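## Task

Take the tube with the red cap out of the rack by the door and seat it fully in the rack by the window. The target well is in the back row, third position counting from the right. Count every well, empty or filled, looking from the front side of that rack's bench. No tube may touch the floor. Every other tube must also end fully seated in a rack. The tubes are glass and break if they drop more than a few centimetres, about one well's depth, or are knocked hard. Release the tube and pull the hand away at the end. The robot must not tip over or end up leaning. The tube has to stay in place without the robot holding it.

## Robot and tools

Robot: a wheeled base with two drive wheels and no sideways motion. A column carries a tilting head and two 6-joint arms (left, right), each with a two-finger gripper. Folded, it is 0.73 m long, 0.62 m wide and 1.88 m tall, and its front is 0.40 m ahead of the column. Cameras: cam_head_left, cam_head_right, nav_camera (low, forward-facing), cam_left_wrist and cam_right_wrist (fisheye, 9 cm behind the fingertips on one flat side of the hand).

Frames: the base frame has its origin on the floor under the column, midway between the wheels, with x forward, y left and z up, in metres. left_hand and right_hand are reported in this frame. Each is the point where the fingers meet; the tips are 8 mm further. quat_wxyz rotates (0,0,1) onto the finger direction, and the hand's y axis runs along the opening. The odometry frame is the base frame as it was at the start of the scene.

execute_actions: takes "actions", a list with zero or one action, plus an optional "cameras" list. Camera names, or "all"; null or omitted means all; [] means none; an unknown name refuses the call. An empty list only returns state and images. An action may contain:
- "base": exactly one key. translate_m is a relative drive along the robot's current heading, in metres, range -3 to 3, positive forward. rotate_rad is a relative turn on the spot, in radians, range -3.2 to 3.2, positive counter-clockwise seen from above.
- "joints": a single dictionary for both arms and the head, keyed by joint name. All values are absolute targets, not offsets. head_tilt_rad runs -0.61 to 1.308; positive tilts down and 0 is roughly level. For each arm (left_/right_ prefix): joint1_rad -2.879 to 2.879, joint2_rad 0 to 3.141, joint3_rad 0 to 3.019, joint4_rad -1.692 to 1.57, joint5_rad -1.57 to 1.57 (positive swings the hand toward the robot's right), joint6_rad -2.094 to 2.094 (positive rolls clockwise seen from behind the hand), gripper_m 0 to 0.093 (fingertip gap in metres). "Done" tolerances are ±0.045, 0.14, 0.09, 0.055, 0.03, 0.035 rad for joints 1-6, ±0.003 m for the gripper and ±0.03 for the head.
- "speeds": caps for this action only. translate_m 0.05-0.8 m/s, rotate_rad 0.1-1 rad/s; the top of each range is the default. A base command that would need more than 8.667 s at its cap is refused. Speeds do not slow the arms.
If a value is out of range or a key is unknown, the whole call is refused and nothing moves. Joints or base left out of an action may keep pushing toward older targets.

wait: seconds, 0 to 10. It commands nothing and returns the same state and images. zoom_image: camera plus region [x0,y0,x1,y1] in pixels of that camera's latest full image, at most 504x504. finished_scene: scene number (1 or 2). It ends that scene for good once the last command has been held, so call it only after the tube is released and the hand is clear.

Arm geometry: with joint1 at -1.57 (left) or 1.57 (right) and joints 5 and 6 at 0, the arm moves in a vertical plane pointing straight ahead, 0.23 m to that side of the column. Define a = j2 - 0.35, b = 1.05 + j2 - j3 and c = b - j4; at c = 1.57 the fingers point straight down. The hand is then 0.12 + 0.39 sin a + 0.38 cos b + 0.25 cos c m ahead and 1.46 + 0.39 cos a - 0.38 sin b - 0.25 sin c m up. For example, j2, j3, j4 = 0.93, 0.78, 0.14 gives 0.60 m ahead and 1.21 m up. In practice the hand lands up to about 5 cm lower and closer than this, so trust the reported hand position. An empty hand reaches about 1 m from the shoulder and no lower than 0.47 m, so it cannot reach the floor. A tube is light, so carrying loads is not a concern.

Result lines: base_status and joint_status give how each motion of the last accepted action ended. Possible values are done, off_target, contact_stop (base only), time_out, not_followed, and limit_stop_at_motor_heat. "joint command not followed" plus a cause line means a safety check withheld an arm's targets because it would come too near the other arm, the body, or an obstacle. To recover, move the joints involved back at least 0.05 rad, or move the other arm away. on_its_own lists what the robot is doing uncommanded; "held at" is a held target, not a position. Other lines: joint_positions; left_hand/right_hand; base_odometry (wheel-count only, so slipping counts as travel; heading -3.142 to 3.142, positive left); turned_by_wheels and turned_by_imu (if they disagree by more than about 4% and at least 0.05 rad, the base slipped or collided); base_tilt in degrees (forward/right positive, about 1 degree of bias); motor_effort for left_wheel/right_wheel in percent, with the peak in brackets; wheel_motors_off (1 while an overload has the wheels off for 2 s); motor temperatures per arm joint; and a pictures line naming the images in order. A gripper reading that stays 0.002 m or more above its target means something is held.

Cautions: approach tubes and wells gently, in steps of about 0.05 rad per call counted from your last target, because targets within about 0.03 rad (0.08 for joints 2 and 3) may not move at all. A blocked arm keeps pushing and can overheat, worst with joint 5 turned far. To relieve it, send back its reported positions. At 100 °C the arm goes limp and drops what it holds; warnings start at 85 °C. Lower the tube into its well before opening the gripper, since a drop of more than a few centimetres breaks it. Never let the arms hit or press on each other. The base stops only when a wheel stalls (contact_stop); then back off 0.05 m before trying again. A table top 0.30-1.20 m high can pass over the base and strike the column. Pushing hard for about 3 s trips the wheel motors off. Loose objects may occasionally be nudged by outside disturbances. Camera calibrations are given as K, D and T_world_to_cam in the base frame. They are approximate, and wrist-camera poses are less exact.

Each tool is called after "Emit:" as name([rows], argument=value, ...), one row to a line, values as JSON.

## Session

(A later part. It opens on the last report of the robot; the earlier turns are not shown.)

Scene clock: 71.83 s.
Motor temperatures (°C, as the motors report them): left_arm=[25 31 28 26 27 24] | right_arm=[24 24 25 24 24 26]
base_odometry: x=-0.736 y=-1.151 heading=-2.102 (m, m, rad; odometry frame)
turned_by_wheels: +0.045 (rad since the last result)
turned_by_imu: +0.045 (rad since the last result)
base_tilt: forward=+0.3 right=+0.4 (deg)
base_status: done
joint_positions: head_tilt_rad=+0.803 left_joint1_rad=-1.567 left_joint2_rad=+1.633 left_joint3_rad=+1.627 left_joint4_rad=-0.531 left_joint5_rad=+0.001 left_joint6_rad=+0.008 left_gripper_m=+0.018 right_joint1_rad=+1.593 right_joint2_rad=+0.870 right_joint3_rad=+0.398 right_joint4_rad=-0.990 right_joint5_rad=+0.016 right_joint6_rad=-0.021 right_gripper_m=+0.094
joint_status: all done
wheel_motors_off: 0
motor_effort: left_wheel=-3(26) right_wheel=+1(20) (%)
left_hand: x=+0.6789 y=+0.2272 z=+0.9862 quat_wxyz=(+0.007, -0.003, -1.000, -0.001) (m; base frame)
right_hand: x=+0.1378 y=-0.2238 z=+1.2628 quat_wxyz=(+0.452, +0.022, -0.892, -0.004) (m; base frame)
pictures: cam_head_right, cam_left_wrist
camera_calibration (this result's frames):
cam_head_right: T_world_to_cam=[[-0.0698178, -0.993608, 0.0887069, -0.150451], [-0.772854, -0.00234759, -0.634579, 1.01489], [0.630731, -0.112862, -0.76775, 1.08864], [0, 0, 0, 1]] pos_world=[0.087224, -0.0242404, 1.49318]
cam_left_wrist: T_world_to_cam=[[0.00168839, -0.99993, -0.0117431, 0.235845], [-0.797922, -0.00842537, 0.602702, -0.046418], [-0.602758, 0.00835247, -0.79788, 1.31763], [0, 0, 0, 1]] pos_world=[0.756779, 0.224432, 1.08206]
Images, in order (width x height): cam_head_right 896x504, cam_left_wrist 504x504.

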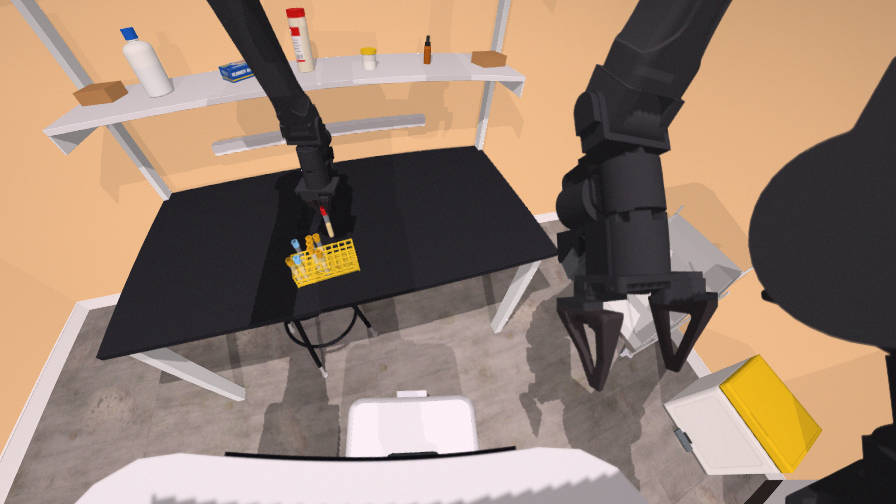

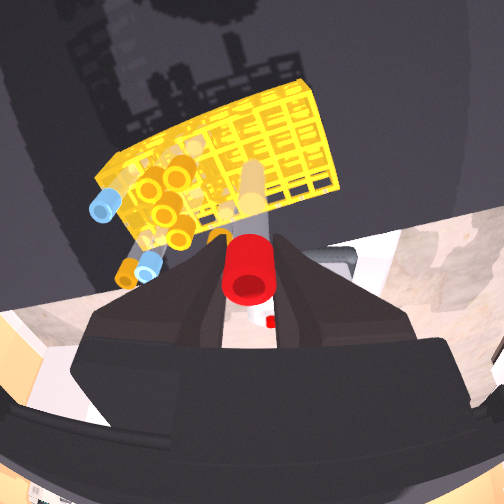

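Emit:
execute_actions([
  {"base":{"rotate_rad":0.007},"joints":{"left_joint2_rad":1.71,"left_joint3_rad":1.72,"left_joint4_rad":-0.50}},
], cameras=["cam_head_right","cam_left_wrist"])

Emit:
zoom_image(camera="cam_head_right", region=[270,190,390,300])

Emit:
zoom_image(camera="cam_left_wrist", region=[170,80,350,240])

Scene clock: 77.83 s.
Motor temperatures (°C, as the motors report them): left_arm=[25 32 28 26 27 24] | right_arm=[24 24 25 24 24 26]
base_odometry: x=-0.736 y=-1.151 heading=-2.097 (m, m, rad; odometry frame)
turned_by_wheels: +0.006 (rad since the last result)
turned_by_imu: +0.006 (rad since the last result)
base_tilt: forward=+0.2 right=+0.6 (deg)
base_status: done
joint_positions: head_tilt_rad=+0.803 left_joint1_rad=-1.567 left_joint2_rad=+1.707 left_joint3_rad=+1.704 left_joint4_rad=-0.504 left_joint5_rad=+0.001 left_joint6_rad=+0.008 left_gripper_m=+0.018 right_joint1_rad=+1.593 right_joint2_rad=+0.870 right_joint3_rad=+0.398 right_joint4_rad=-0.990 right_joint5_rad=+0.016 right_joint6_rad=-0.021 right_gripper_m=+0.094
joint_status: all done
wheel_motors_off: 0
motor_effort: left_wheel=-2(34) right_wheel=+1(30) (%)
left_hand: x=+0.6941 y=+0.2273 z=+0.9590 quat_wxyz=(-0.008, -0.003, -1.000, -0.001) (m; base frame)
right_hand: x=+0.1378 y=-0.2238 z=+1.2628 quat_wxyz=(+0.452, +0.022, -0.892, -0.004) (m; base frame)
pictures: cam_head_right, cam_left_wrist
camera_calibration (this result's frames):
cam_head_right: T_world_to_cam=[[-0.0698178, -0.993608, 0.0887069, -0.150451], [-0.772854, -0.00234759, -0.634579, 1.01489], [0.630731, -0.112862, -0.76775, 1.08864], [0, 0, 0, 1]] pos_world=[0.087224, -0.0242404, 1.49318]
cam_left_wrist: T_world_to_cam=[[0.00193176, -0.999929, -0.0117486, 0.235461], [-0.815279, -0.00837805, 0.579007, 0.0168598], [-0.579064, 0.00845989, -0.815238, 1.30531], [0, 0, 0, 1]] pos_world=[0.769148, 0.224543, 1.05714]
Images, in order (width x height): cam_head_right 896x504, cam_left_wrist 504x504.

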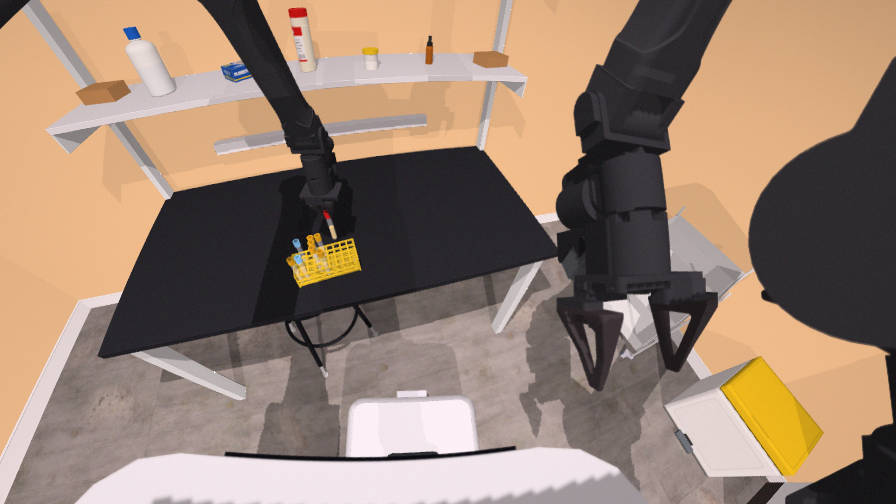

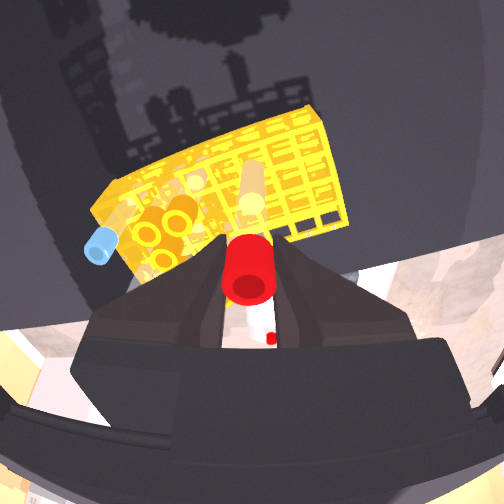

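Region (270, 190, 390, 300) of cam_head_right's 896x504 image, scaled by 4.200, with more detail than that image has; it fills the top 462 rows of this view, and the rest is white.

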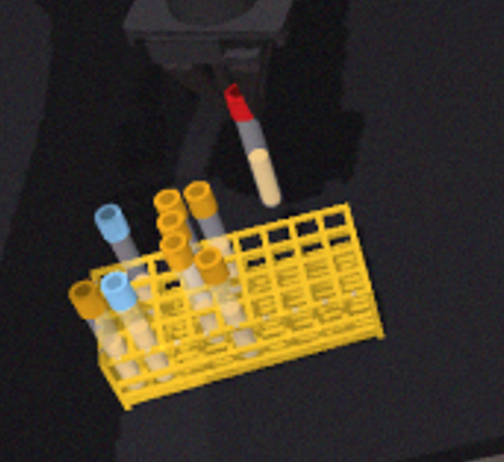

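Region (170, 80, 350, 240) of cam_left_wrist's 504x504 image, scaled by 2.800, with more detail than that image has.

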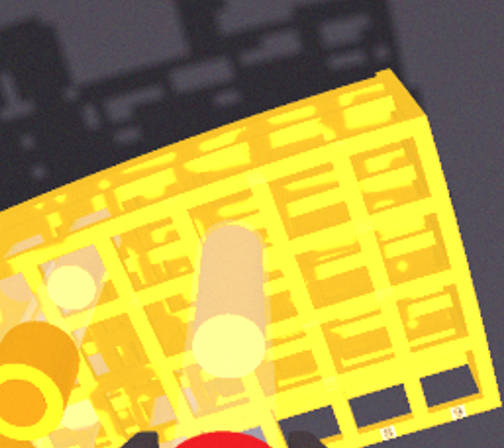

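Emit:
execute_actions([
  {"joints":{"left_joint2_rad":1.75,"left_joint3_rad":1.73,"left_joint4_rad":-0.47}},
], cameras=["cam_head_right","cam_left_wrist"])

Emit:
zoom_image(camera="cam_head_right", region=[270,190,390,300])

Emit:
zoom_image(camera="cam_left_wrist", region=[170,80,350,240])

Scene clock: 84.17 s.
Motor temperatures (°C, as the motors report them): left_arm=[25 32 28 26 27 24] | right_arm=[24 25 25 24 24 26]
base_odometry: x=-0.736 y=-1.151 heading=-2.097 (m, m, rad; odometry frame)
turned_by_wheels: +0.000 (rad since the last result)
turned_by_imu: +0.000 (rad since the last result)
base_tilt: forward=+0.3 right=+0.5 (deg)
base_status: not commanded
joint_positions: head_tilt_rad=+0.803 left_joint1_rad=-1.567 left_joint2_rad=+1.746 left_joint3_rad=+1.706 left_joint4_rad=-0.477 left_joint5_rad=+0.001 left_joint6_rad=+0.008 left_gripper_m=+0.018 right_joint1_rad=+1.593 right_joint2_rad=+0.870 right_joint3_rad=+0.398 right_joint4_rad=-0.990 right_joint5_rad=+0.016 right_joint6_rad=-0.021 right_gripper_m=+0.094
joint_status: all done
wheel_motors_off: 0
motor_effort: left_wheel=-2(2) right_wheel=+0(3) (%)
left_hand: x=+0.6821 y=+0.2274 z=+0.9375 quat_wxyz=(-0.003, -0.003, -1.000, -0.001) (m; base frame)
right_hand: x=+0.1378 y=-0.2238 z=+1.2628 quat_wxyz=(+0.452, +0.022, -0.892, -0.004) (m; base frame)
pictures: cam_head_right, cam_left_wrist
camera_calibration (this result's frames):
cam_head_right: T_world_to_cam=[[-0.0698178, -0.993608, 0.0887069, -0.150451], [-0.772854, -0.00234759, -0.634579, 1.01489], [0.630731, -0.112862, -0.76775, 1.08864], [0, 0, 0, 1]] pos_world=[0.087224, -0.0242404, 1.49318]
cam_left_wrist: T_world_to_cam=[[0.00184957, -0.999929, -0.0117475, 0.235337], [-0.809496, -0.00839438, 0.587065, 0.0080438], [-0.587122, 0.00842377, -0.809455, 1.28089], [0, 0, 0, 1]] pos_world=[0.758115, 0.224598, 1.03487]
Images, in order (width x height): cam_head_right 896x504, cam_left_wrist 504x504.

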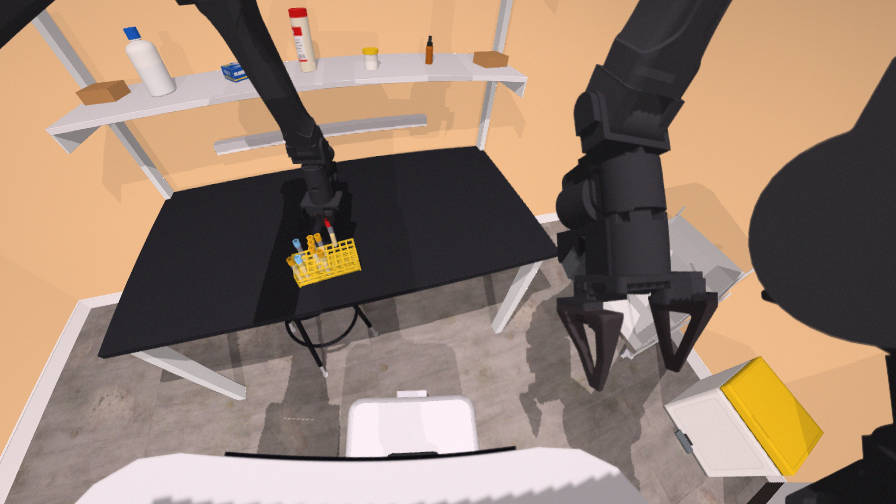

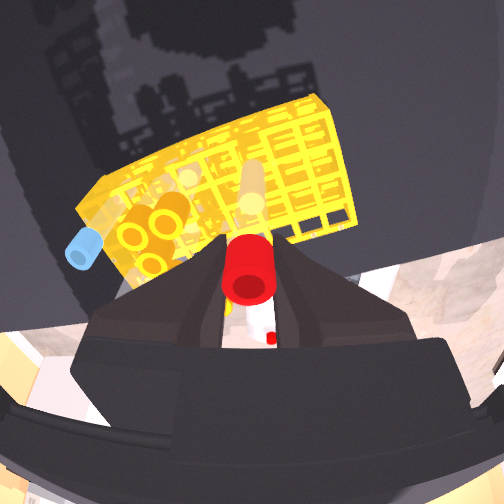

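Region (270, 190, 390, 300) of cam_head_right's 896x504 image, scaled by 4.200, with more detail than that image has; it fills the top 462 rows of this view, and the rest is white.

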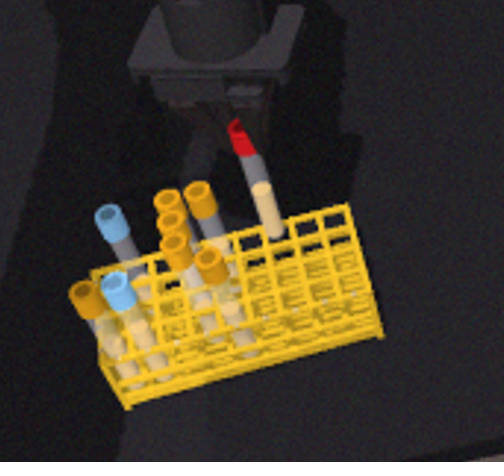

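Region (170, 80, 350, 240) of cam_left_wrist's 504x504 image, scaled by 2.800, with more detail than that image has.

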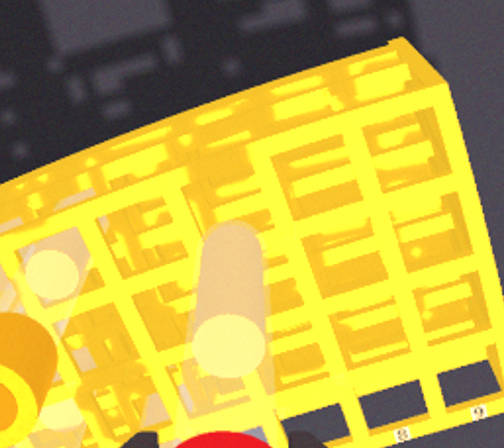

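Emit:
execute_actions([
  {"base":{"translate_m":0.012},"joints":{"left_joint3_rad":1.715}},
], cameras=["cam_left_wrist"])

Emit:
execute_actions([
  {"joints":{"left_joint2_rad":1.79,"left_joint4_rad":-0.435}},
], cameras=["cam_left_wrist"])

Emit:
zoom_image(camera="cam_left_wrist", region=[170,80,350,240])

Scene clock: 90.13 s.
Motor temperatures (°C, as the motors report them): left_arm=[25 32 28 26 27 24] | right_arm=[24 25 25 24 24 26]
base_odometry: x=-0.742 y=-1.161 heading=-2.096 (m, m, rad; odometry frame)
turned_by_wheels: +0.001 (rad since the last result)
turned_by_imu: +0.001 (rad since the last result)
base_tilt: forward=+0.3 right=+0.5 (deg)
base_status: done
joint_positions: head_tilt_rad=+0.803 left_joint1_rad=-1.567 left_joint2_rad=+1.747 left_joint3_rad=+1.706 left_joint4_rad=-0.475 left_joint5_rad=+0.001 left_joint6_rad=+0.008 left_gripper_m=+0.018 right_joint1_rad=+1.593 right_joint2_rad=+0.870 right_joint3_rad=+0.397 right_joint4_rad=-0.990 right_joint5_rad=+0.016 right_joint6_rad=-0.021 right_gripper_m=+0.094
joint_status: all done
wheel_motors_off: 0
motor_effort: left_wheel=+2(42) right_wheel=-1(28) (%)
left_hand: x=+0.6824 y=+0.2274 z=+0.9373 quat_wxyz=(-0.004, -0.003, -1.000, -0.001) (m; base frame)
right_hand: x=+0.1374 y=-0.2239 z=+1.2630 quat_wxyz=(+0.452, +0.022, -0.891, -0.004) (m; base frame)
pictures: cam_left_wrist
camera_calibration (this result's frames):
cam_left_wrist: T_world_to_cam=[[0.00186221, -0.999929, -0.0117478, 0.235326], [-0.810391, -0.00839189, 0.585829, 0.010155], [-0.585886, 0.00842934, -0.81035, 1.28087], [0, 0, 0, 1]] pos_world=[0.758237, 0.224598, 1.03477]
Images, in order (width x height): cam_left_wrist 504x504.

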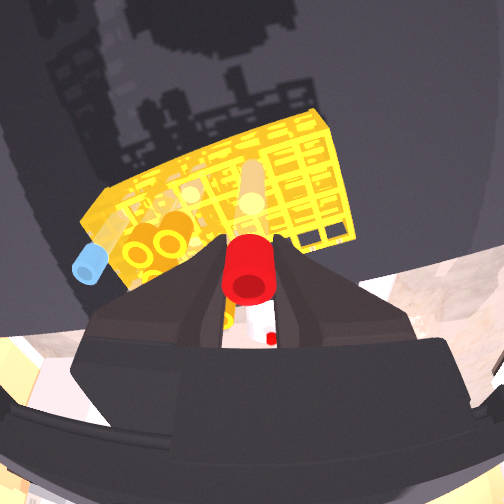

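Scene clock: 90.87 s.
Motor temperatures (°C, as the motors report them): left_arm=[25 32 28 26 27 24] | right_arm=[24 25 25 24 24 26]
base_odometry: x=-0.742 y=-1.161 heading=-2.096 (m, m, rad; odometry frame)
turned_by_wheels: +0.000 (rad since the last result)
turned_by_imu: +0.000 (rad since the last result)
base_tilt: forward=+0.1 right=+0.5 (deg)
base_status: not commanded
joint_positions: head_tilt_rad=+0.803 left_joint1_rad=-1.567 left_joint2_rad=+1.757 left_joint3_rad=+1.707 left_joint4_rad=-0.445 left_joint5_rad=+0.001 left_joint6_rad=+0.008 left_gripper_m=+0.018 right_joint1_rad=+1.593 right_joint2_rad=+0.870 right_joint3_rad=+0.397 right_joint4_rad=-0.990 right_joint5_rad=+0.016 right_joint6_rad=-0.021 right_gripper_m=+0.094
joint_status: all done
wheel_motors_off: 0
motor_effort: left_wheel=+2(5) right_wheel=+1(2) (%)
left_hand: x=+0.6849 y=+0.2275 z=+0.9318 quat_wxyz=(-0.014, -0.003, -1.000, -0.002) (m; base frame)
right_hand: x=+0.1374 y=-0.2239 z=+1.2630 quat_wxyz=(+0.452, +0.022, -0.891, -0.004) (m; base frame)
pictures: cam_left_wrist
camera_calibration (this result's frames):
cam_left_wrist: T_world_to_cam=[[0.00204706, -0.999924, -0.0121301, 0.235575], [-0.822503, -0.00858268, 0.568695, 0.0397658], [-0.568756, 0.00881287, -0.822459, 1.27739], [0, 0, 0, 1]] pos_world=[0.75875, 0.224641, 1.03084]
Images, in order (width x height): cam_left_wrist 504x504.

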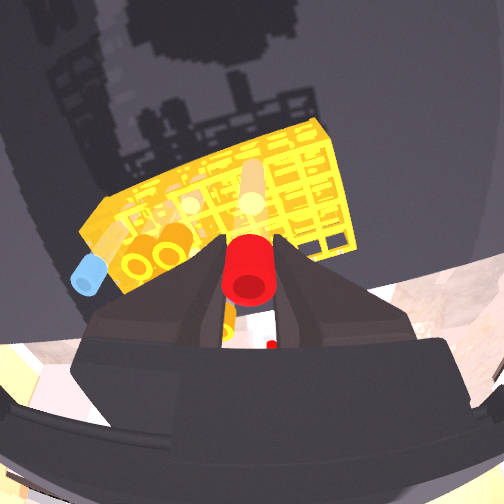

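Region (170, 80, 350, 240) of cam_left_wrist's 504x504 image, scaled by 2.800, with more detail than that image has.

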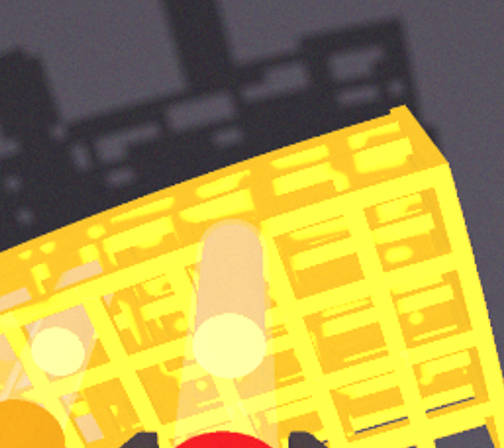

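On the far rim; nudge back as before.

Emit:
execute_actions([
  {"base":{"translate_m":-0.005}},
], cameras=["cam_left_wrist"])

Emit:
zoom_image(camera="cam_left_wrist", region=[170,80,350,240])

Scene clock: 94.70 s.
Motor temperatures (°C, as the motors report them): left_arm=[25 32 28 26 27 24] | right_arm=[24 25 25 24 24 26]
base_odometry: x=-0.740 y=-1.157 heading=-2.098 (m, m, rad; odometry frame)
turned_by_wheels: -0.001 (rad since the last result)
turned_by_imu: -0.001 (rad since the last result)
base_tilt: forward=+0.2 right=+0.5 (deg)
base_status: done
joint_positions: head_tilt_rad=+0.803 left_joint1_rad=-1.567 left_joint2_rad=+1.757 left_joint3_rad=+1.711 left_joint4_rad=-0.439 left_joint5_rad=-0.001 left_joint6_rad=+0.008 left_gripper_m=+0.018 right_joint1_rad=+1.593 right_joint2_rad=+0.870 right_joint3_rad=+0.394 right_joint4_rad=-0.990 right_joint5_rad=+0.016 right_joint6_rad=-0.021 right_gripper_m=+0.094
joint_status: not commanded
wheel_motors_off: 0
motor_effort: left_wheel=+0(41) right_wheel=+3(47) (%)
left_hand: x=+0.6884 y=+0.2277 z=+0.9323 quat_wxyz=(-0.019, -0.003, -1.000, -0.002) (m; base frame)
right_hand: x=+0.1359 y=-0.2239 z=+1.2635 quat_wxyz=(+0.454, +0.022, -0.891, -0.004) (m; base frame)
pictures: cam_left_wrist
camera_calibration (this result's frames):
cam_left_wrist: T_world_to_cam=[[0.00218422, -0.999904, -0.0136539, 0.237164], [-0.827674, -0.00947036, 0.56113, 0.0531102], [-0.561206, 0.0100754, -0.827615, 1.2791], [0, 0, 0, 1]] pos_world=[0.761279, 0.224757, 1.03204]
Images, in order (width x height): cam_left_wrist 504x504.

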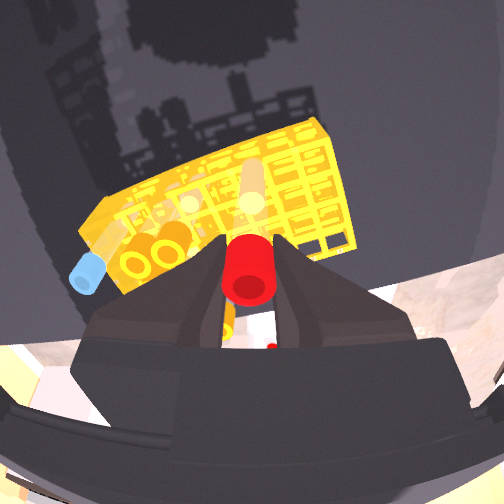

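Region (170, 80, 350, 240) of cam_left_wrist's 504x504 image, scaled by 2.800, with more detail than that image has.

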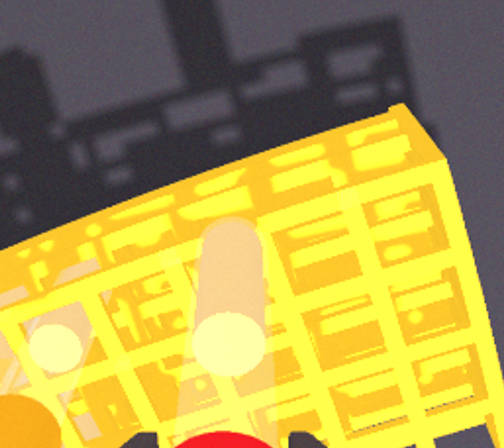

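Stuck by friction; ease the push and swing the tip back.

Emit:
execute_actions([
  {"joints":{"left_joint2_rad":1.755,"left_joint4_rad":-0.465}},
], cameras=["cam_left_wrist"])

Emit:
zoom_image(camera="cam_left_wrist", region=[170,80,350,240])

Scene clock: 98.23 s.
Motor temperatures (°C, as the motors report them): left_arm=[25 32 28 26 27 24] | right_arm=[24 25 25 24 24 26]
base_odometry: x=-0.740 y=-1.157 heading=-2.098 (m, m, rad; odometry frame)
turned_by_wheels: +0.000 (rad since the last result)
turned_by_imu: +0.000 (rad since the last result)
base_tilt: forward=+0.3 right=+0.4 (deg)
base_status: not commanded
joint_positions: head_tilt_rad=+0.803 left_joint1_rad=-1.567 left_joint2_rad=+1.757 left_joint3_rad=+1.711 left_joint4_rad=-0.457 left_joint5_rad=-0.001 left_joint6_rad=+0.008 left_gripper_m=+0.018 right_joint1_rad=+1.593 right_joint2_rad=+0.870 right_joint3_rad=+0.394 right_joint4_rad=-0.990 right_joint5_rad=+0.016 right_joint6_rad=-0.021 right_gripper_m=+0.094
joint_status: all done
wheel_motors_off: 0
motor_effort: left_wheel=+0(1) right_wheel=+1(3) (%)
left_hand: x=+0.6844 y=+0.2277 z=+0.9326 quat_wxyz=(-0.010, -0.003, -1.000, -0.002) (m; base frame)
right_hand: x=+0.1359 y=-0.2239 z=+1.2635 quat_wxyz=(+0.454, +0.022, -0.891, -0.004) (m; base frame)
pictures: cam_left_wrist
camera_calibration (this result's frames):
cam_left_wrist: T_world_to_cam=[[0.00200922, -0.999905, -0.0136556, 0.237289], [-0.817919, -0.00949976, 0.575255, 0.0297812], [-0.57533, 0.0100134, -0.81786, 1.27769], [0, 0, 0, 1]] pos_world=[0.758973, 0.224755, 1.03108]
Images, in order (width x height): cam_left_wrist 504x504.

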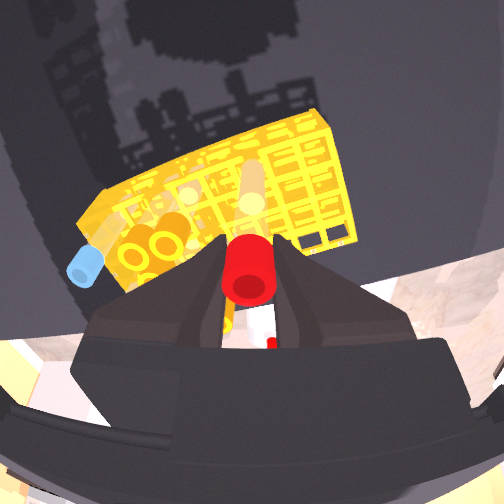

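Region (170, 80, 350, 240) of cam_left_wrist's 504x504 image, scaled by 2.800, with more detail than that image has.

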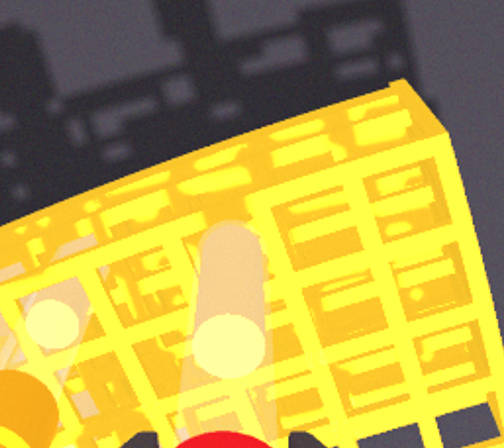

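Centred. Descend vertically.

Emit:
execute_actions([
  {"joints":{"left_joint2_rad":1.82,"left_joint3_rad":1.775}},
], cameras=["cam_left_wrist"])

Emit:
zoom_image(camera="cam_left_wrist", region=[170,80,350,240])

Scene clock: 103.33 s.
Motor temperatures (°C, as the motors report them): left_arm=[25 32 28 26 27 24] | right_arm=[24 25 25 24 24 26]
base_odometry: x=-0.740 y=-1.157 heading=-2.098 (m, m, rad; odometry frame)
turned_by_wheels: +0.000 (rad since the last result)
turned_by_imu: +0.000 (rad since the last result)
base_tilt: forward=+0.2 right=+0.4 (deg)
base_status: not commanded
joint_positions: head_tilt_rad=+0.803 left_joint1_rad=-1.567 left_joint2_rad=+1.772 left_joint3_rad=+1.747 left_joint4_rad=-0.469 left_joint5_rad=+0.000 left_joint6_rad=+0.008 left_gripper_m=+0.018 right_joint1_rad=+1.593 right_joint2_rad=+0.870 right_joint3_rad=+0.394 right_joint4_rad=-0.990 right_joint5_rad=+0.016 right_joint6_rad=-0.021 right_gripper_m=+0.094
joint_status: all done
wheel_motors_off: 0
motor_effort: left_wheel=-1(1) right_wheel=+4(3) (%)
left_hand: x=+0.6944 y=+0.2276 z=+0.9306 quat_wxyz=(-0.015, -0.003, -1.000, -0.002) (m; base frame)
right_hand: x=+0.1359 y=-0.2239 z=+1.2635 quat_wxyz=(+0.454, +0.022, -0.891, -0.004) (m; base frame)
pictures: cam_left_wrist
camera_calibration (this result's frames):
cam_left_wrist: T_world_to_cam=[[0.00207617, -0.999915, -0.0128926, 0.236383], [-0.822936, -0.00903312, 0.568062, 0.0492148], [-0.56813, 0.00943038, -0.822885, 1.28156], [0, 0, 0, 1]] pos_world=[0.768105, 0.224721, 1.02967]
Images, in order (width x height): cam_left_wrist 504x504.

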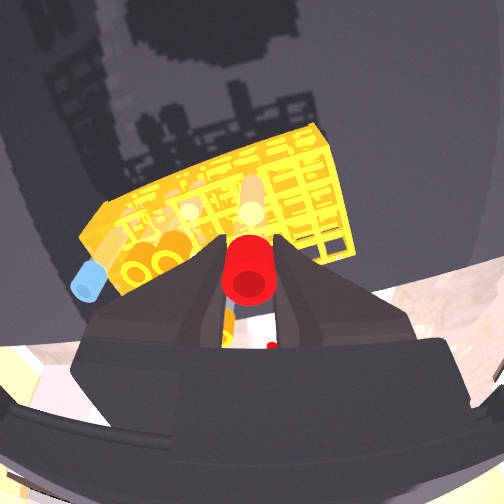

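Region (170, 80, 350, 240) of cam_left_wrist's 504x504 image, scaled by 2.800, with more detail than that image has.

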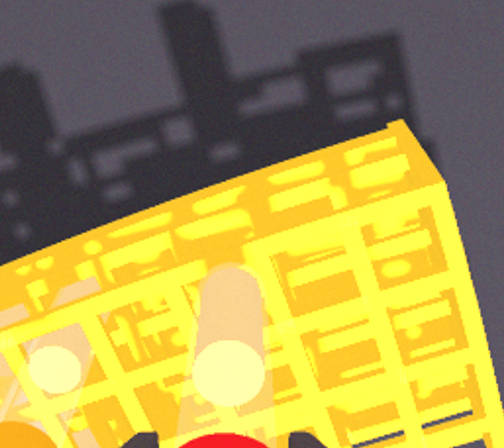

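Emit:
execute_actions([
  {"joints":{"left_joint2_rad":1.815,"left_joint3_rad":1.745}},
], cameras=["cam_left_wrist"])

Emit:
zoom_image(camera="cam_left_wrist", region=[170,80,350,240])

Scene clock: 107.87 s.
Motor temperatures (°C, as the motors report them): left_arm=[25 32 28 26 27 24] | right_arm=[24 25 25 24 24 26]
base_odometry: x=-0.740 y=-1.157 heading=-2.098 (m, m, rad; odometry frame)
turned_by_wheels: +0.000 (rad since the last result)
turned_by_imu: +0.000 (rad since the last result)
base_tilt: forward=+0.2 right=+0.5 (deg)
base_status: not commanded
joint_positions: head_tilt_rad=+0.803 left_joint1_rad=-1.567 left_joint2_rad=+1.772 left_joint3_rad=+1.747 left_joint4_rad=-0.469 left_joint5_rad=+0.000 left_joint6_rad=+0.008 left_gripper_m=+0.018 right_joint1_rad=+1.593 right_joint2_rad=+0.870 right_joint3_rad=+0.394 right_joint4_rad=-0.990 right_joint5_rad=+0.016 right_joint6_rad=-0.021 right_gripper_m=+0.094
joint_status: all done
wheel_motors_off: 0
motor_effort: left_wheel=+2(1) right_wheel=+2(1) (%)
left_hand: x=+0.6944 y=+0.2276 z=+0.9306 quat_wxyz=(-0.015, -0.003, -1.000, -0.002) (m; base frame)
right_hand: x=+0.1359 y=-0.2239 z=+1.2635 quat_wxyz=(+0.454, +0.022, -0.891, -0.004) (m; base frame)
pictures: cam_left_wrist
camera_calibration (this result's frames):
cam_left_wrist: T_world_to_cam=[[0.00207617, -0.999915, -0.0128926, 0.236383], [-0.822936, -0.00903312, 0.568062, 0.0492148], [-0.56813, 0.00943038, -0.822885, 1.28156], [0, 0, 0, 1]] pos_world=[0.768105, 0.224721, 1.02967]
Images, in order (width x height): cam_left_wrist 504x504.

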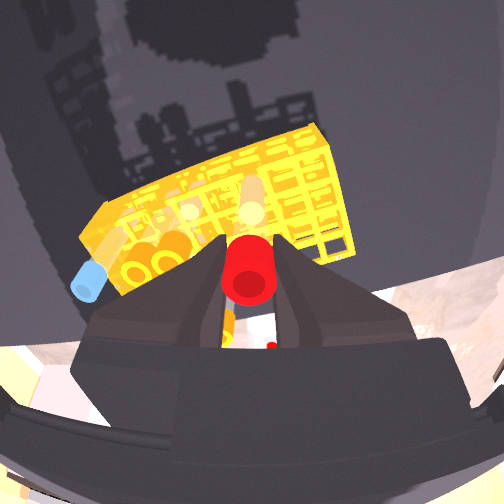

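Region (170, 80, 350, 240) of cam_left_wrist's 504x504 image, scaled by 2.800, with more detail than that image has.

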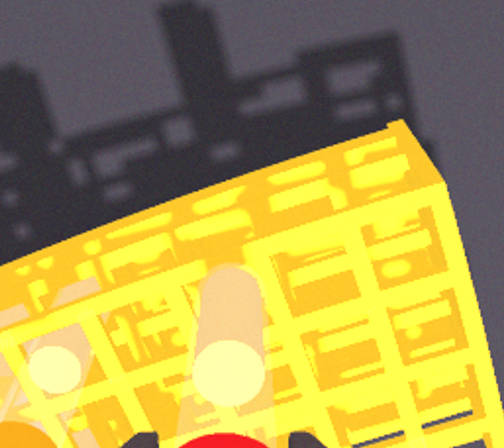

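Emit:
execute_actions([
  {"base":{"translate_m":-0.004},"joints":{"left_joint2_rad":1.81}},
], cameras=["cam_left_wrist"])

Emit:
zoom_image(camera="cam_left_wrist", region=[170,80,350,240])

Scene clock: 111.93 s.
Motor temperatures (°C, as the motors report them): left_arm=[25 32 28 26 27 24] | right_arm=[24 25 25 24 24 26]
base_odometry: x=-0.738 y=-1.153 heading=-2.099 (m, m, rad; odometry frame)
turned_by_wheels: -0.001 (rad since the last result)
turned_by_imu: -0.001 (rad since the last result)
base_tilt: forward=+0.2 right=+0.5 (deg)
base_status: done
joint_positions: head_tilt_rad=+0.803 left_joint1_rad=-1.567 left_joint2_rad=+1.772 left_joint3_rad=+1.747 left_joint4_rad=-0.469 left_joint5_rad=-0.001 left_joint6_rad=+0.008 left_gripper_m=+0.018 right_joint1_rad=+1.593 right_joint2_rad=+0.869 right_joint3_rad=+0.394 right_joint4_rad=-0.990 right_joint5_rad=+0.016 right_joint6_rad=-0.021 right_gripper_m=+0.094
joint_status: all done
wheel_motors_off: 0
motor_effort: left_wheel=-2(44) right_wheel=+4(46) (%)
left_hand: x=+0.6944 y=+0.2278 z=+0.9306 quat_wxyz=(-0.015, -0.003, -1.000, -0.002) (m; base frame)
right_hand: x=+0.1357 y=-0.2239 z=+1.2636 quat_wxyz=(+0.454, +0.022, -0.891, -0.004) (m; base frame)
pictures: cam_left_wrist
camera_calibration (this result's frames):
cam_left_wrist: T_world_to_cam=[[0.00209867, -0.999905, -0.0136551, 0.237205], [-0.822935, -0.00948487, 0.568056, 0.0493231], [-0.568132, 0.0100451, -0.822876, 1.28142], [0, 0, 0, 1]] pos_world=[0.768105, 0.224779, 1.02967]
Images, in order (width x height): cam_left_wrist 504x504.

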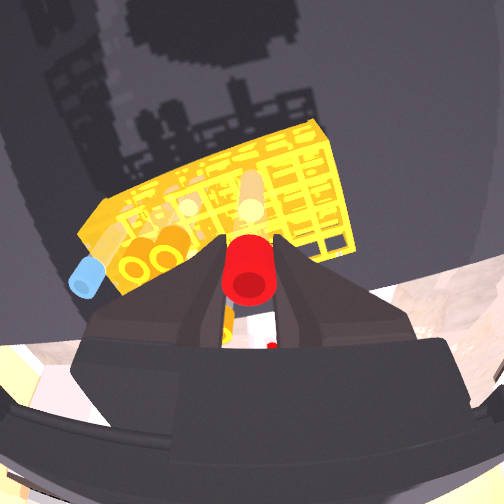

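Region (170, 80, 350, 240) of cam_left_wrist's 504x504 image, scaled by 2.800, with more detail than that image has.

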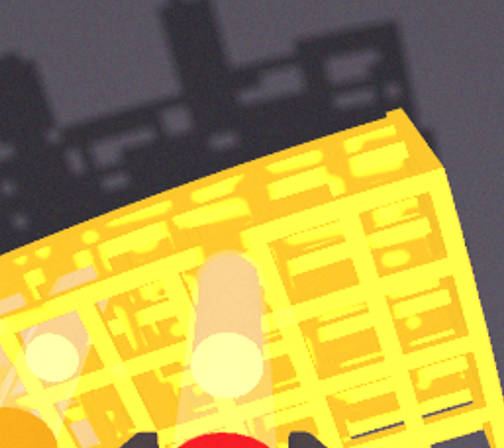

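Emit:
execute_actions([
  {"joints":{"left_joint2_rad":1.755}},
], cameras=[])

Emit:
execute_actions([
  {"base":{"translate_m":-0.004}},
], cameras=["cam_left_wrist","cam_head_right"])

Emit:
zoom_image(camera="cam_left_wrist", region=[170,80,350,240])

Emit:
zoom_image(camera="cam_head_right", region=[300,210,370,270])

Scene clock: 119.43 s.
Motor temperatures (°C, as the motors report them): left_arm=[25 32 28 26 27 24] | right_arm=[24 25 25 24 24 26]
base_odometry: x=-0.738 y=-1.153 heading=-2.099 (m, m, rad; odometry frame)
turned_by_wheels: +0.000 (rad since the last result)
turned_by_imu: +0.000 (rad since the last result)
base_tilt: forward=+0.2 right=+0.5 (deg)
base_status: not commanded
joint_positions: head_tilt_rad=+0.803 left_joint1_rad=-1.567 left_joint2_rad=+1.770 left_joint3_rad=+1.747 left_joint4_rad=-0.469 left_joint5_rad=-0.001 left_joint6_rad=+0.008 left_gripper_m=+0.018 right_joint1_rad=+1.593 right_joint2_rad=+0.869 right_joint3_rad=+0.394 right_joint4_rad=-0.990 right_joint5_rad=+0.016 right_joint6_rad=-0.021 right_gripper_m=+0.094
joint_status: all done
wheel_motors_off: 0
motor_effort: left_wheel=+0(1) right_wheel=+0(4) (%)
left_hand: x=+0.6956 y=+0.2278 z=+0.9319 quat_wxyz=(-0.016, -0.003, -1.000, -0.002) (m; base frame)
right_hand: x=+0.1357 y=-0.2239 z=+1.2636 quat_wxyz=(+0.454, +0.022, -0.891, -0.004) (m; base frame)
pictures: none
No camera images: the call's "cameras" was empty. Leave "cameras" out to get every camera's image.

Scene clock: 120.40 s.
Motor temperatures (°C, as the motors report them): left_arm=[25 32 28 26 27 24] | right_arm=[24 25 25 24 24 26]
base_odometry: x=-0.736 y=-1.150 heading=-2.100 (m, m, rad; odometry frame)
turned_by_wheels: -0.001 (rad since the last result)
turned_by_imu: -0.001 (rad since the last result)
base_tilt: forward=+0.2 right=+0.4 (deg)
base_status: done
joint_positions: head_tilt_rad=+0.804 left_joint1_rad=-1.567 left_joint2_rad=+1.766 left_joint3_rad=+1.745 left_joint4_rad=-0.469 left_joint5_rad=-0.001 left_joint6_rad=+0.008 left_gripper_m=+0.018 right_joint1_rad=+1.593 right_joint2_rad=+0.869 right_joint3_rad=+0.395 right_joint4_rad=-0.990 right_joint5_rad=+0.016 right_joint6_rad=-0.021 right_gripper_m=+0.094
joint_status: not commanded
wheel_motors_off: 0
motor_effort: left_wheel=-1(42) right_wheel=+4(44) (%)
left_hand: x=+0.6967 y=+0.2275 z=+0.9336 quat_wxyz=(-0.017, -0.003, -1.000, -0.002) (m; base frame)
right_hand: x=+0.1364 y=-0.2239 z=+1.2634 quat_wxyz=(+0.453, +0.022, -0.891, -0.004) (m; base frame)
pictures: cam_head_right, cam_left_wrist
camera_calibration (this result's frames):
cam_head_right: T_world_to_cam=[[-0.0697558, -0.993608, 0.0887556, -0.150529], [-0.773297, -0.00234759, -0.634039, 1.01408], [0.630195, -0.112862, -0.76819, 1.08934], [0, 0, 0, 1]] pos_world=[0.0871912, -0.0242404, 1.49315]
cam_left_wrist: T_world_to_cam=[[0.00195462, -0.999909, -0.0133242, 0.236738], [-0.825529, -0.00913311, 0.564286, 0.0547559], [-0.564357, 0.00989658, -0.825472, 1.28508], [0, 0, 0, 1]] pos_world=[0.769985, 0.224499, 1.03306]
Images, in order (width x height): cam_head_right 896x504, cam_left_wrist 504x504.

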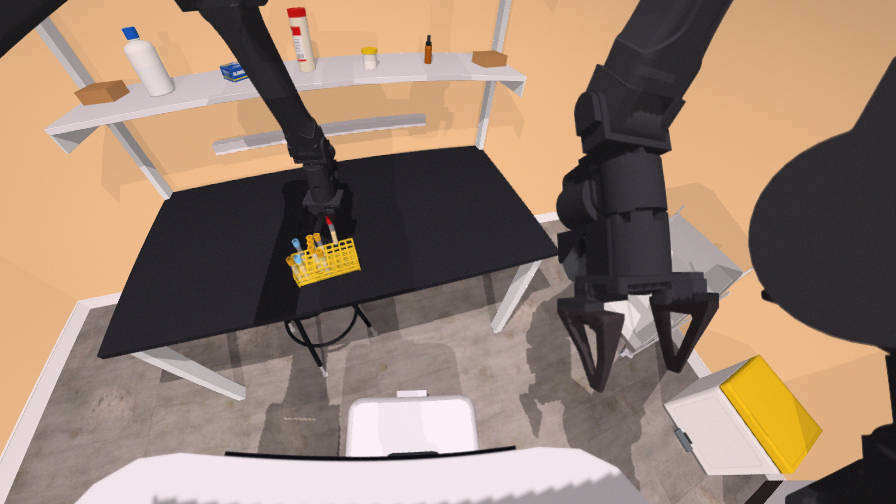

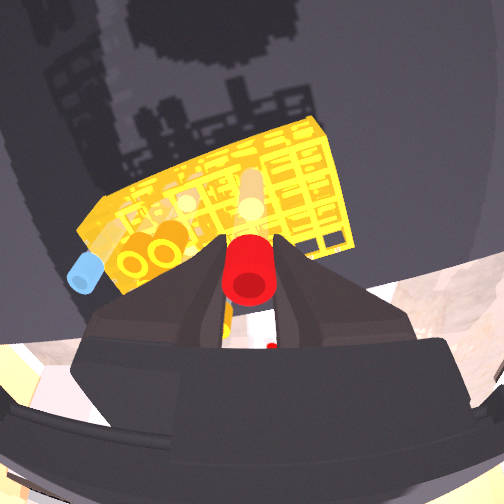

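Region (170, 80, 350, 240) of cam_left_wrist's 504x504 image, scaled by 2.800, with more detail than that image has.

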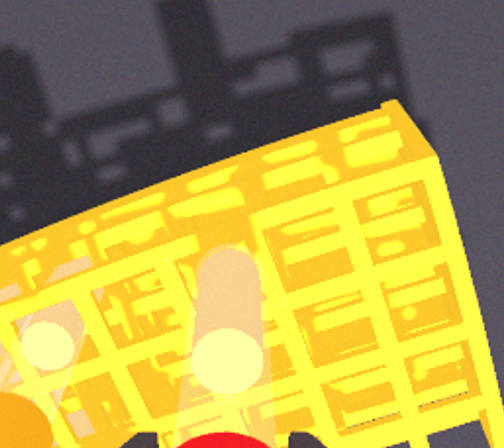

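Region (300, 210, 370, 270) of cam_head_right's 896x504 image, scaled by 7.200, with more detail than that image has; it fills the top 432 rows of this view, and the rest is white.

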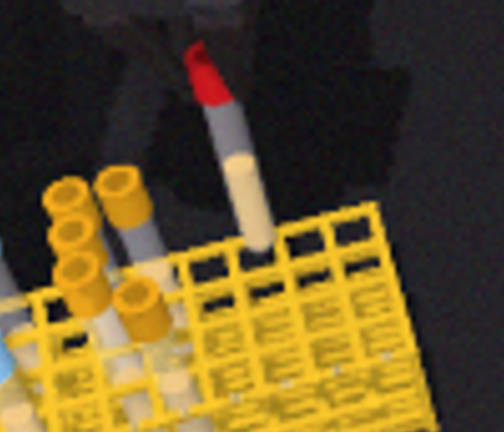

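Now joint 2 alone (moves down and back).

Emit:
execute_actions([
  {"joints":{"left_joint2_rad":1.805}},
], cameras=["cam_left_wrist","cam_head_right"])

Emit:
zoom_image(camera="cam_left_wrist", region=[170,80,350,240])

Emit:
zoom_image(camera="cam_head_right", region=[300,210,370,270])

Scene clock: 124.23 s.
Motor temperatures (°C, as the motors report them): left_arm=[25 33 28 26 27 24] | right_arm=[24 25 25 24 24 26]
base_odometry: x=-0.736 y=-1.150 heading=-2.100 (m, m, rad; odometry frame)
turned_by_wheels: +0.000 (rad since the last result)
turned_by_imu: +0.000 (rad since the last result)
base_tilt: forward=+0.3 right=+0.5 (deg)
base_status: not commanded
joint_positions: head_tilt_rad=+0.804 left_joint1_rad=-1.567 left_joint2_rad=+1.786 left_joint3_rad=+1.745 left_joint4_rad=-0.467 left_joint5_rad=-0.003 left_joint6_rad=+0.008 left_gripper_m=+0.018 right_joint1_rad=+1.593 right_joint2_rad=+0.869 right_joint3_rad=+0.395 right_joint4_rad=-0.990 right_joint5_rad=+0.016 right_joint6_rad=-0.021 right_gripper_m=+0.094
joint_status: all done
wheel_motors_off: 0
motor_effort: left_wheel=-1(1) right_wheel=+4(2) (%)
left_hand: x=+0.6864 y=+0.2277 z=+0.9221 quat_wxyz=(-0.008, -0.003, -1.000, -0.003) (m; base frame)
right_hand: x=+0.1364 y=-0.2239 z=+1.2634 quat_wxyz=(+0.453, +0.022, -0.891, -0.004) (m; base frame)
pictures: cam_head_right, cam_left_wrist
camera_calibration (this result's frames):
cam_head_right: T_world_to_cam=[[-0.0697558, -0.993608, 0.0887556, -0.150529], [-0.773297, -0.00234759, -0.634039, 1.01408], [0.630195, -0.112862, -0.768191, 1.08934], [0, 0, 0, 1]] pos_world=[0.0871912, -0.0242404, 1.49315]
cam_left_wrist: T_world_to_cam=[[0.00178753, -0.999888, -0.0148508, 0.238403], [-0.814835, -0.0100653, 0.579606, 0.0314625], [-0.57969, 0.0110649, -0.814762, 1.27018], [0, 0, 0, 1]] pos_world=[0.761522, 0.224639, 1.0202]
Images, in order (width x height): cam_head_right 896x504, cam_left_wrist 504x504.

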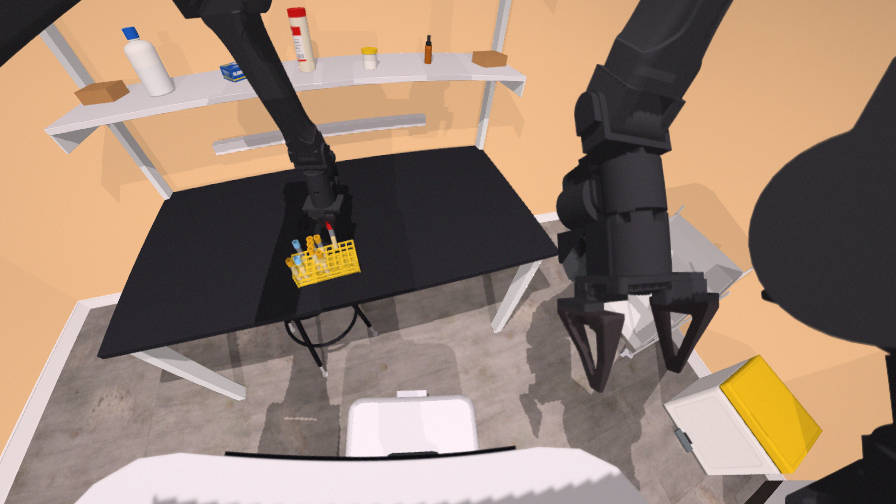

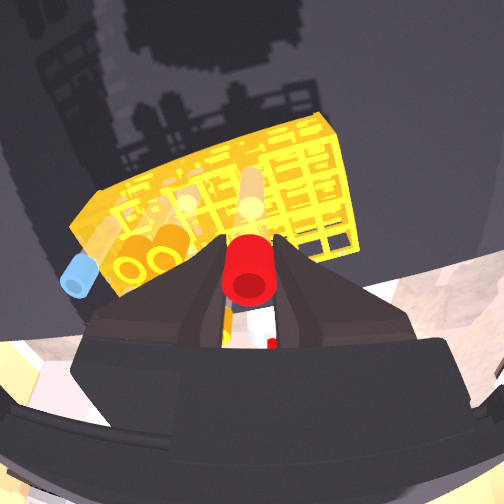

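Region (170, 80, 350, 240) of cam_left_wrist's 504x504 image, scaled by 2.800, with more detail than that image has.

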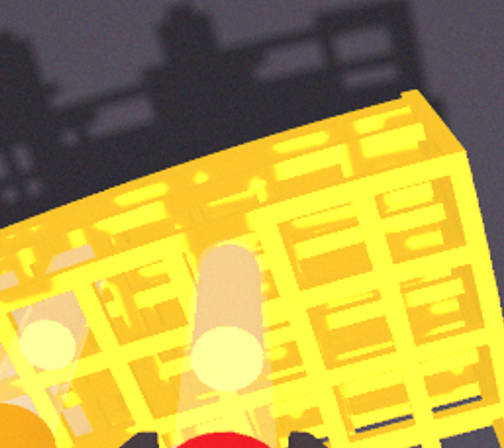

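Region (300, 210, 370, 270) of cam_head_right's 896x504 image, scaled by 7.200, with more detail than that image has; it fills the top 432 rows of this view, and the rest is white.

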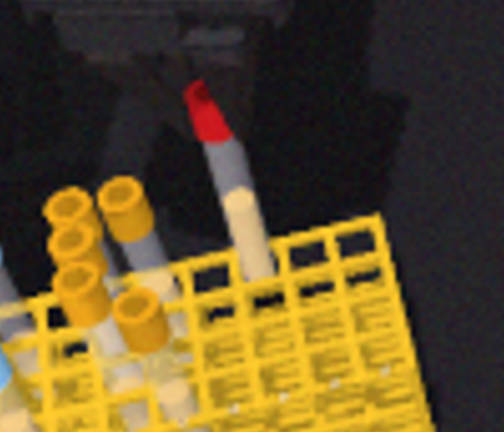

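In.

Emit:
execute_actions([
  {"joints":{"left_joint2_rad":1.85,"left_joint3_rad":1.81}},
], cameras=["cam_left_wrist"])

Emit:
execute_actions([
  {"joints":{"left_joint2_rad":1.89,"left_joint3_rad":1.845}},
], cameras=["cam_left_wrist"])

Scene clock: 127.93 s.
Motor temperatures (°C, as the motors report them): left_arm=[25 33 28 26 27 24] | right_arm=[24 25 25 24 24 26]
base_odometry: x=-0.736 y=-1.150 heading=-2.100 (m, m, rad; odometry frame)
turned_by_wheels: +0.000 (rad since the last result)
turned_by_imu: +0.000 (rad since the last result)
base_tilt: forward=+0.1 right=+0.5 (deg)
base_status: not commanded
joint_positions: head_tilt_rad=+0.804 left_joint1_rad=-1.567 left_joint2_rad=+1.839 left_joint3_rad=+1.787 left_joint4_rad=-0.467 left_joint5_rad=-0.001 left_joint6_rad=+0.008 left_gripper_m=+0.018 right_joint1_rad=+1.593 right_joint2_rad=+0.869 right_joint3_rad=+0.395 right_joint4_rad=-0.990 right_joint5_rad=+0.016 right_joint6_rad=-0.021 right_gripper_m=+0.094
joint_status: all done
wheel_motors_off: 0
motor_effort: left_wheel=+0(3) right_wheel=+3(3) (%)
left_hand: x=+0.6822 y=+0.2276 z=+0.9002 quat_wxyz=(-0.003, -0.003, -1.000, -0.002) (m; base frame)
right_hand: x=+0.1364 y=-0.2239 z=+1.2634 quat_wxyz=(+0.453, +0.022, -0.891, -0.004) (m; base frame)
pictures: cam_left_wrist
camera_calibration (this result's frames):
cam_left_wrist: T_world_to_cam=[[0.001661, -0.999905, -0.0137057, 0.237008], [-0.808823, -0.00940296, 0.587977, 0.028986], [-0.58805, 0.0101088, -0.808762, 1.25038], [0, 0, 0, 1]] pos_world=[0.758335, 0.224618, 0.997462]
Images, in order (width x height): cam_left_wrist 504x504.

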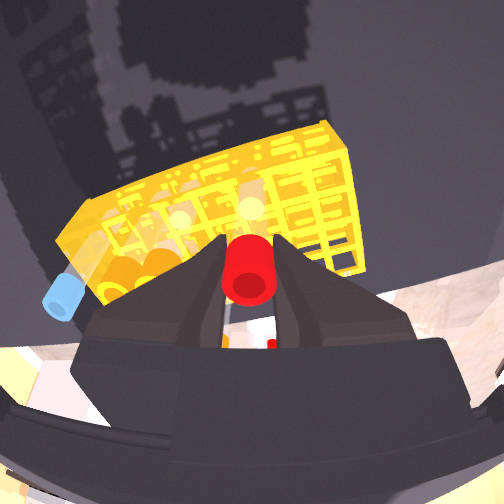

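Scene clock: 128.60 s.
Motor temperatures (°C, as the motors report them): left_arm=[25 33 28 26 27 24] | right_arm=[24 25 25 24 24 26]
base_odometry: x=-0.736 y=-1.150 heading=-2.100 (m, m, rad; odometry frame)
turned_by_wheels: +0.000 (rad since the last result)
turned_by_imu: +0.000 (rad since the last result)
base_tilt: forward=+0.1 right=+0.4 (deg)
base_status: not commanded
joint_positions: head_tilt_rad=+0.804 left_joint1_rad=-1.567 left_joint2_rad=+1.851 left_joint3_rad=+1.813 left_joint4_rad=-0.473 left_joint5_rad=-0.001 left_joint6_rad=+0.008 left_gripper_m=+0.018 right_joint1_rad=+1.593 right_joint2_rad=+0.869 right_joint3_rad=+0.395 right_joint4_rad=-0.990 right_joint5_rad=+0.016 right_joint6_rad=-0.021 right_gripper_m=+0.094
joint_status: all done
wheel_motors_off: 0
motor_effort: left_wheel=+0(0) right_wheel=+5(3) (%)
left_hand: x=+0.6890 y=+0.2276 z=+0.8978 quat_wxyz=(-0.006, -0.003, -1.000, -0.002) (m; base frame)
right_hand: x=+0.1364 y=-0.2239 z=+1.2634 quat_wxyz=(+0.453, +0.022, -0.891, -0.004) (m; base frame)
pictures: cam_left_wrist
camera_calibration (this result's frames):
cam_left_wrist: T_world_to_cam=[[0.00173765, -0.999905, -0.0137064, 0.236931], [-0.813064, -0.00939222, 0.582099, 0.0440834], [-0.582172, 0.0101327, -0.813002, 1.25218], [0, 0, 0, 1]] pos_world=[0.764414, 0.224635, 0.99561]
Images, in order (width x height): cam_left_wrist 504x504.

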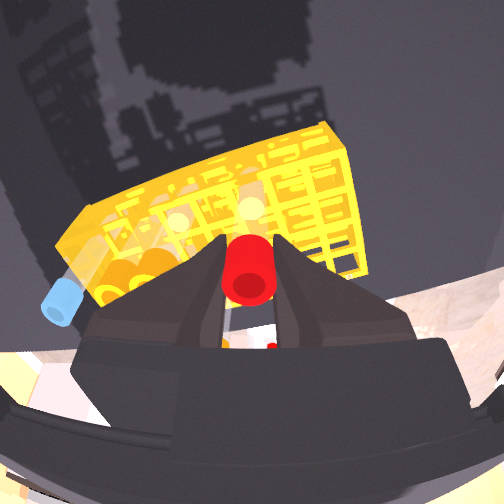

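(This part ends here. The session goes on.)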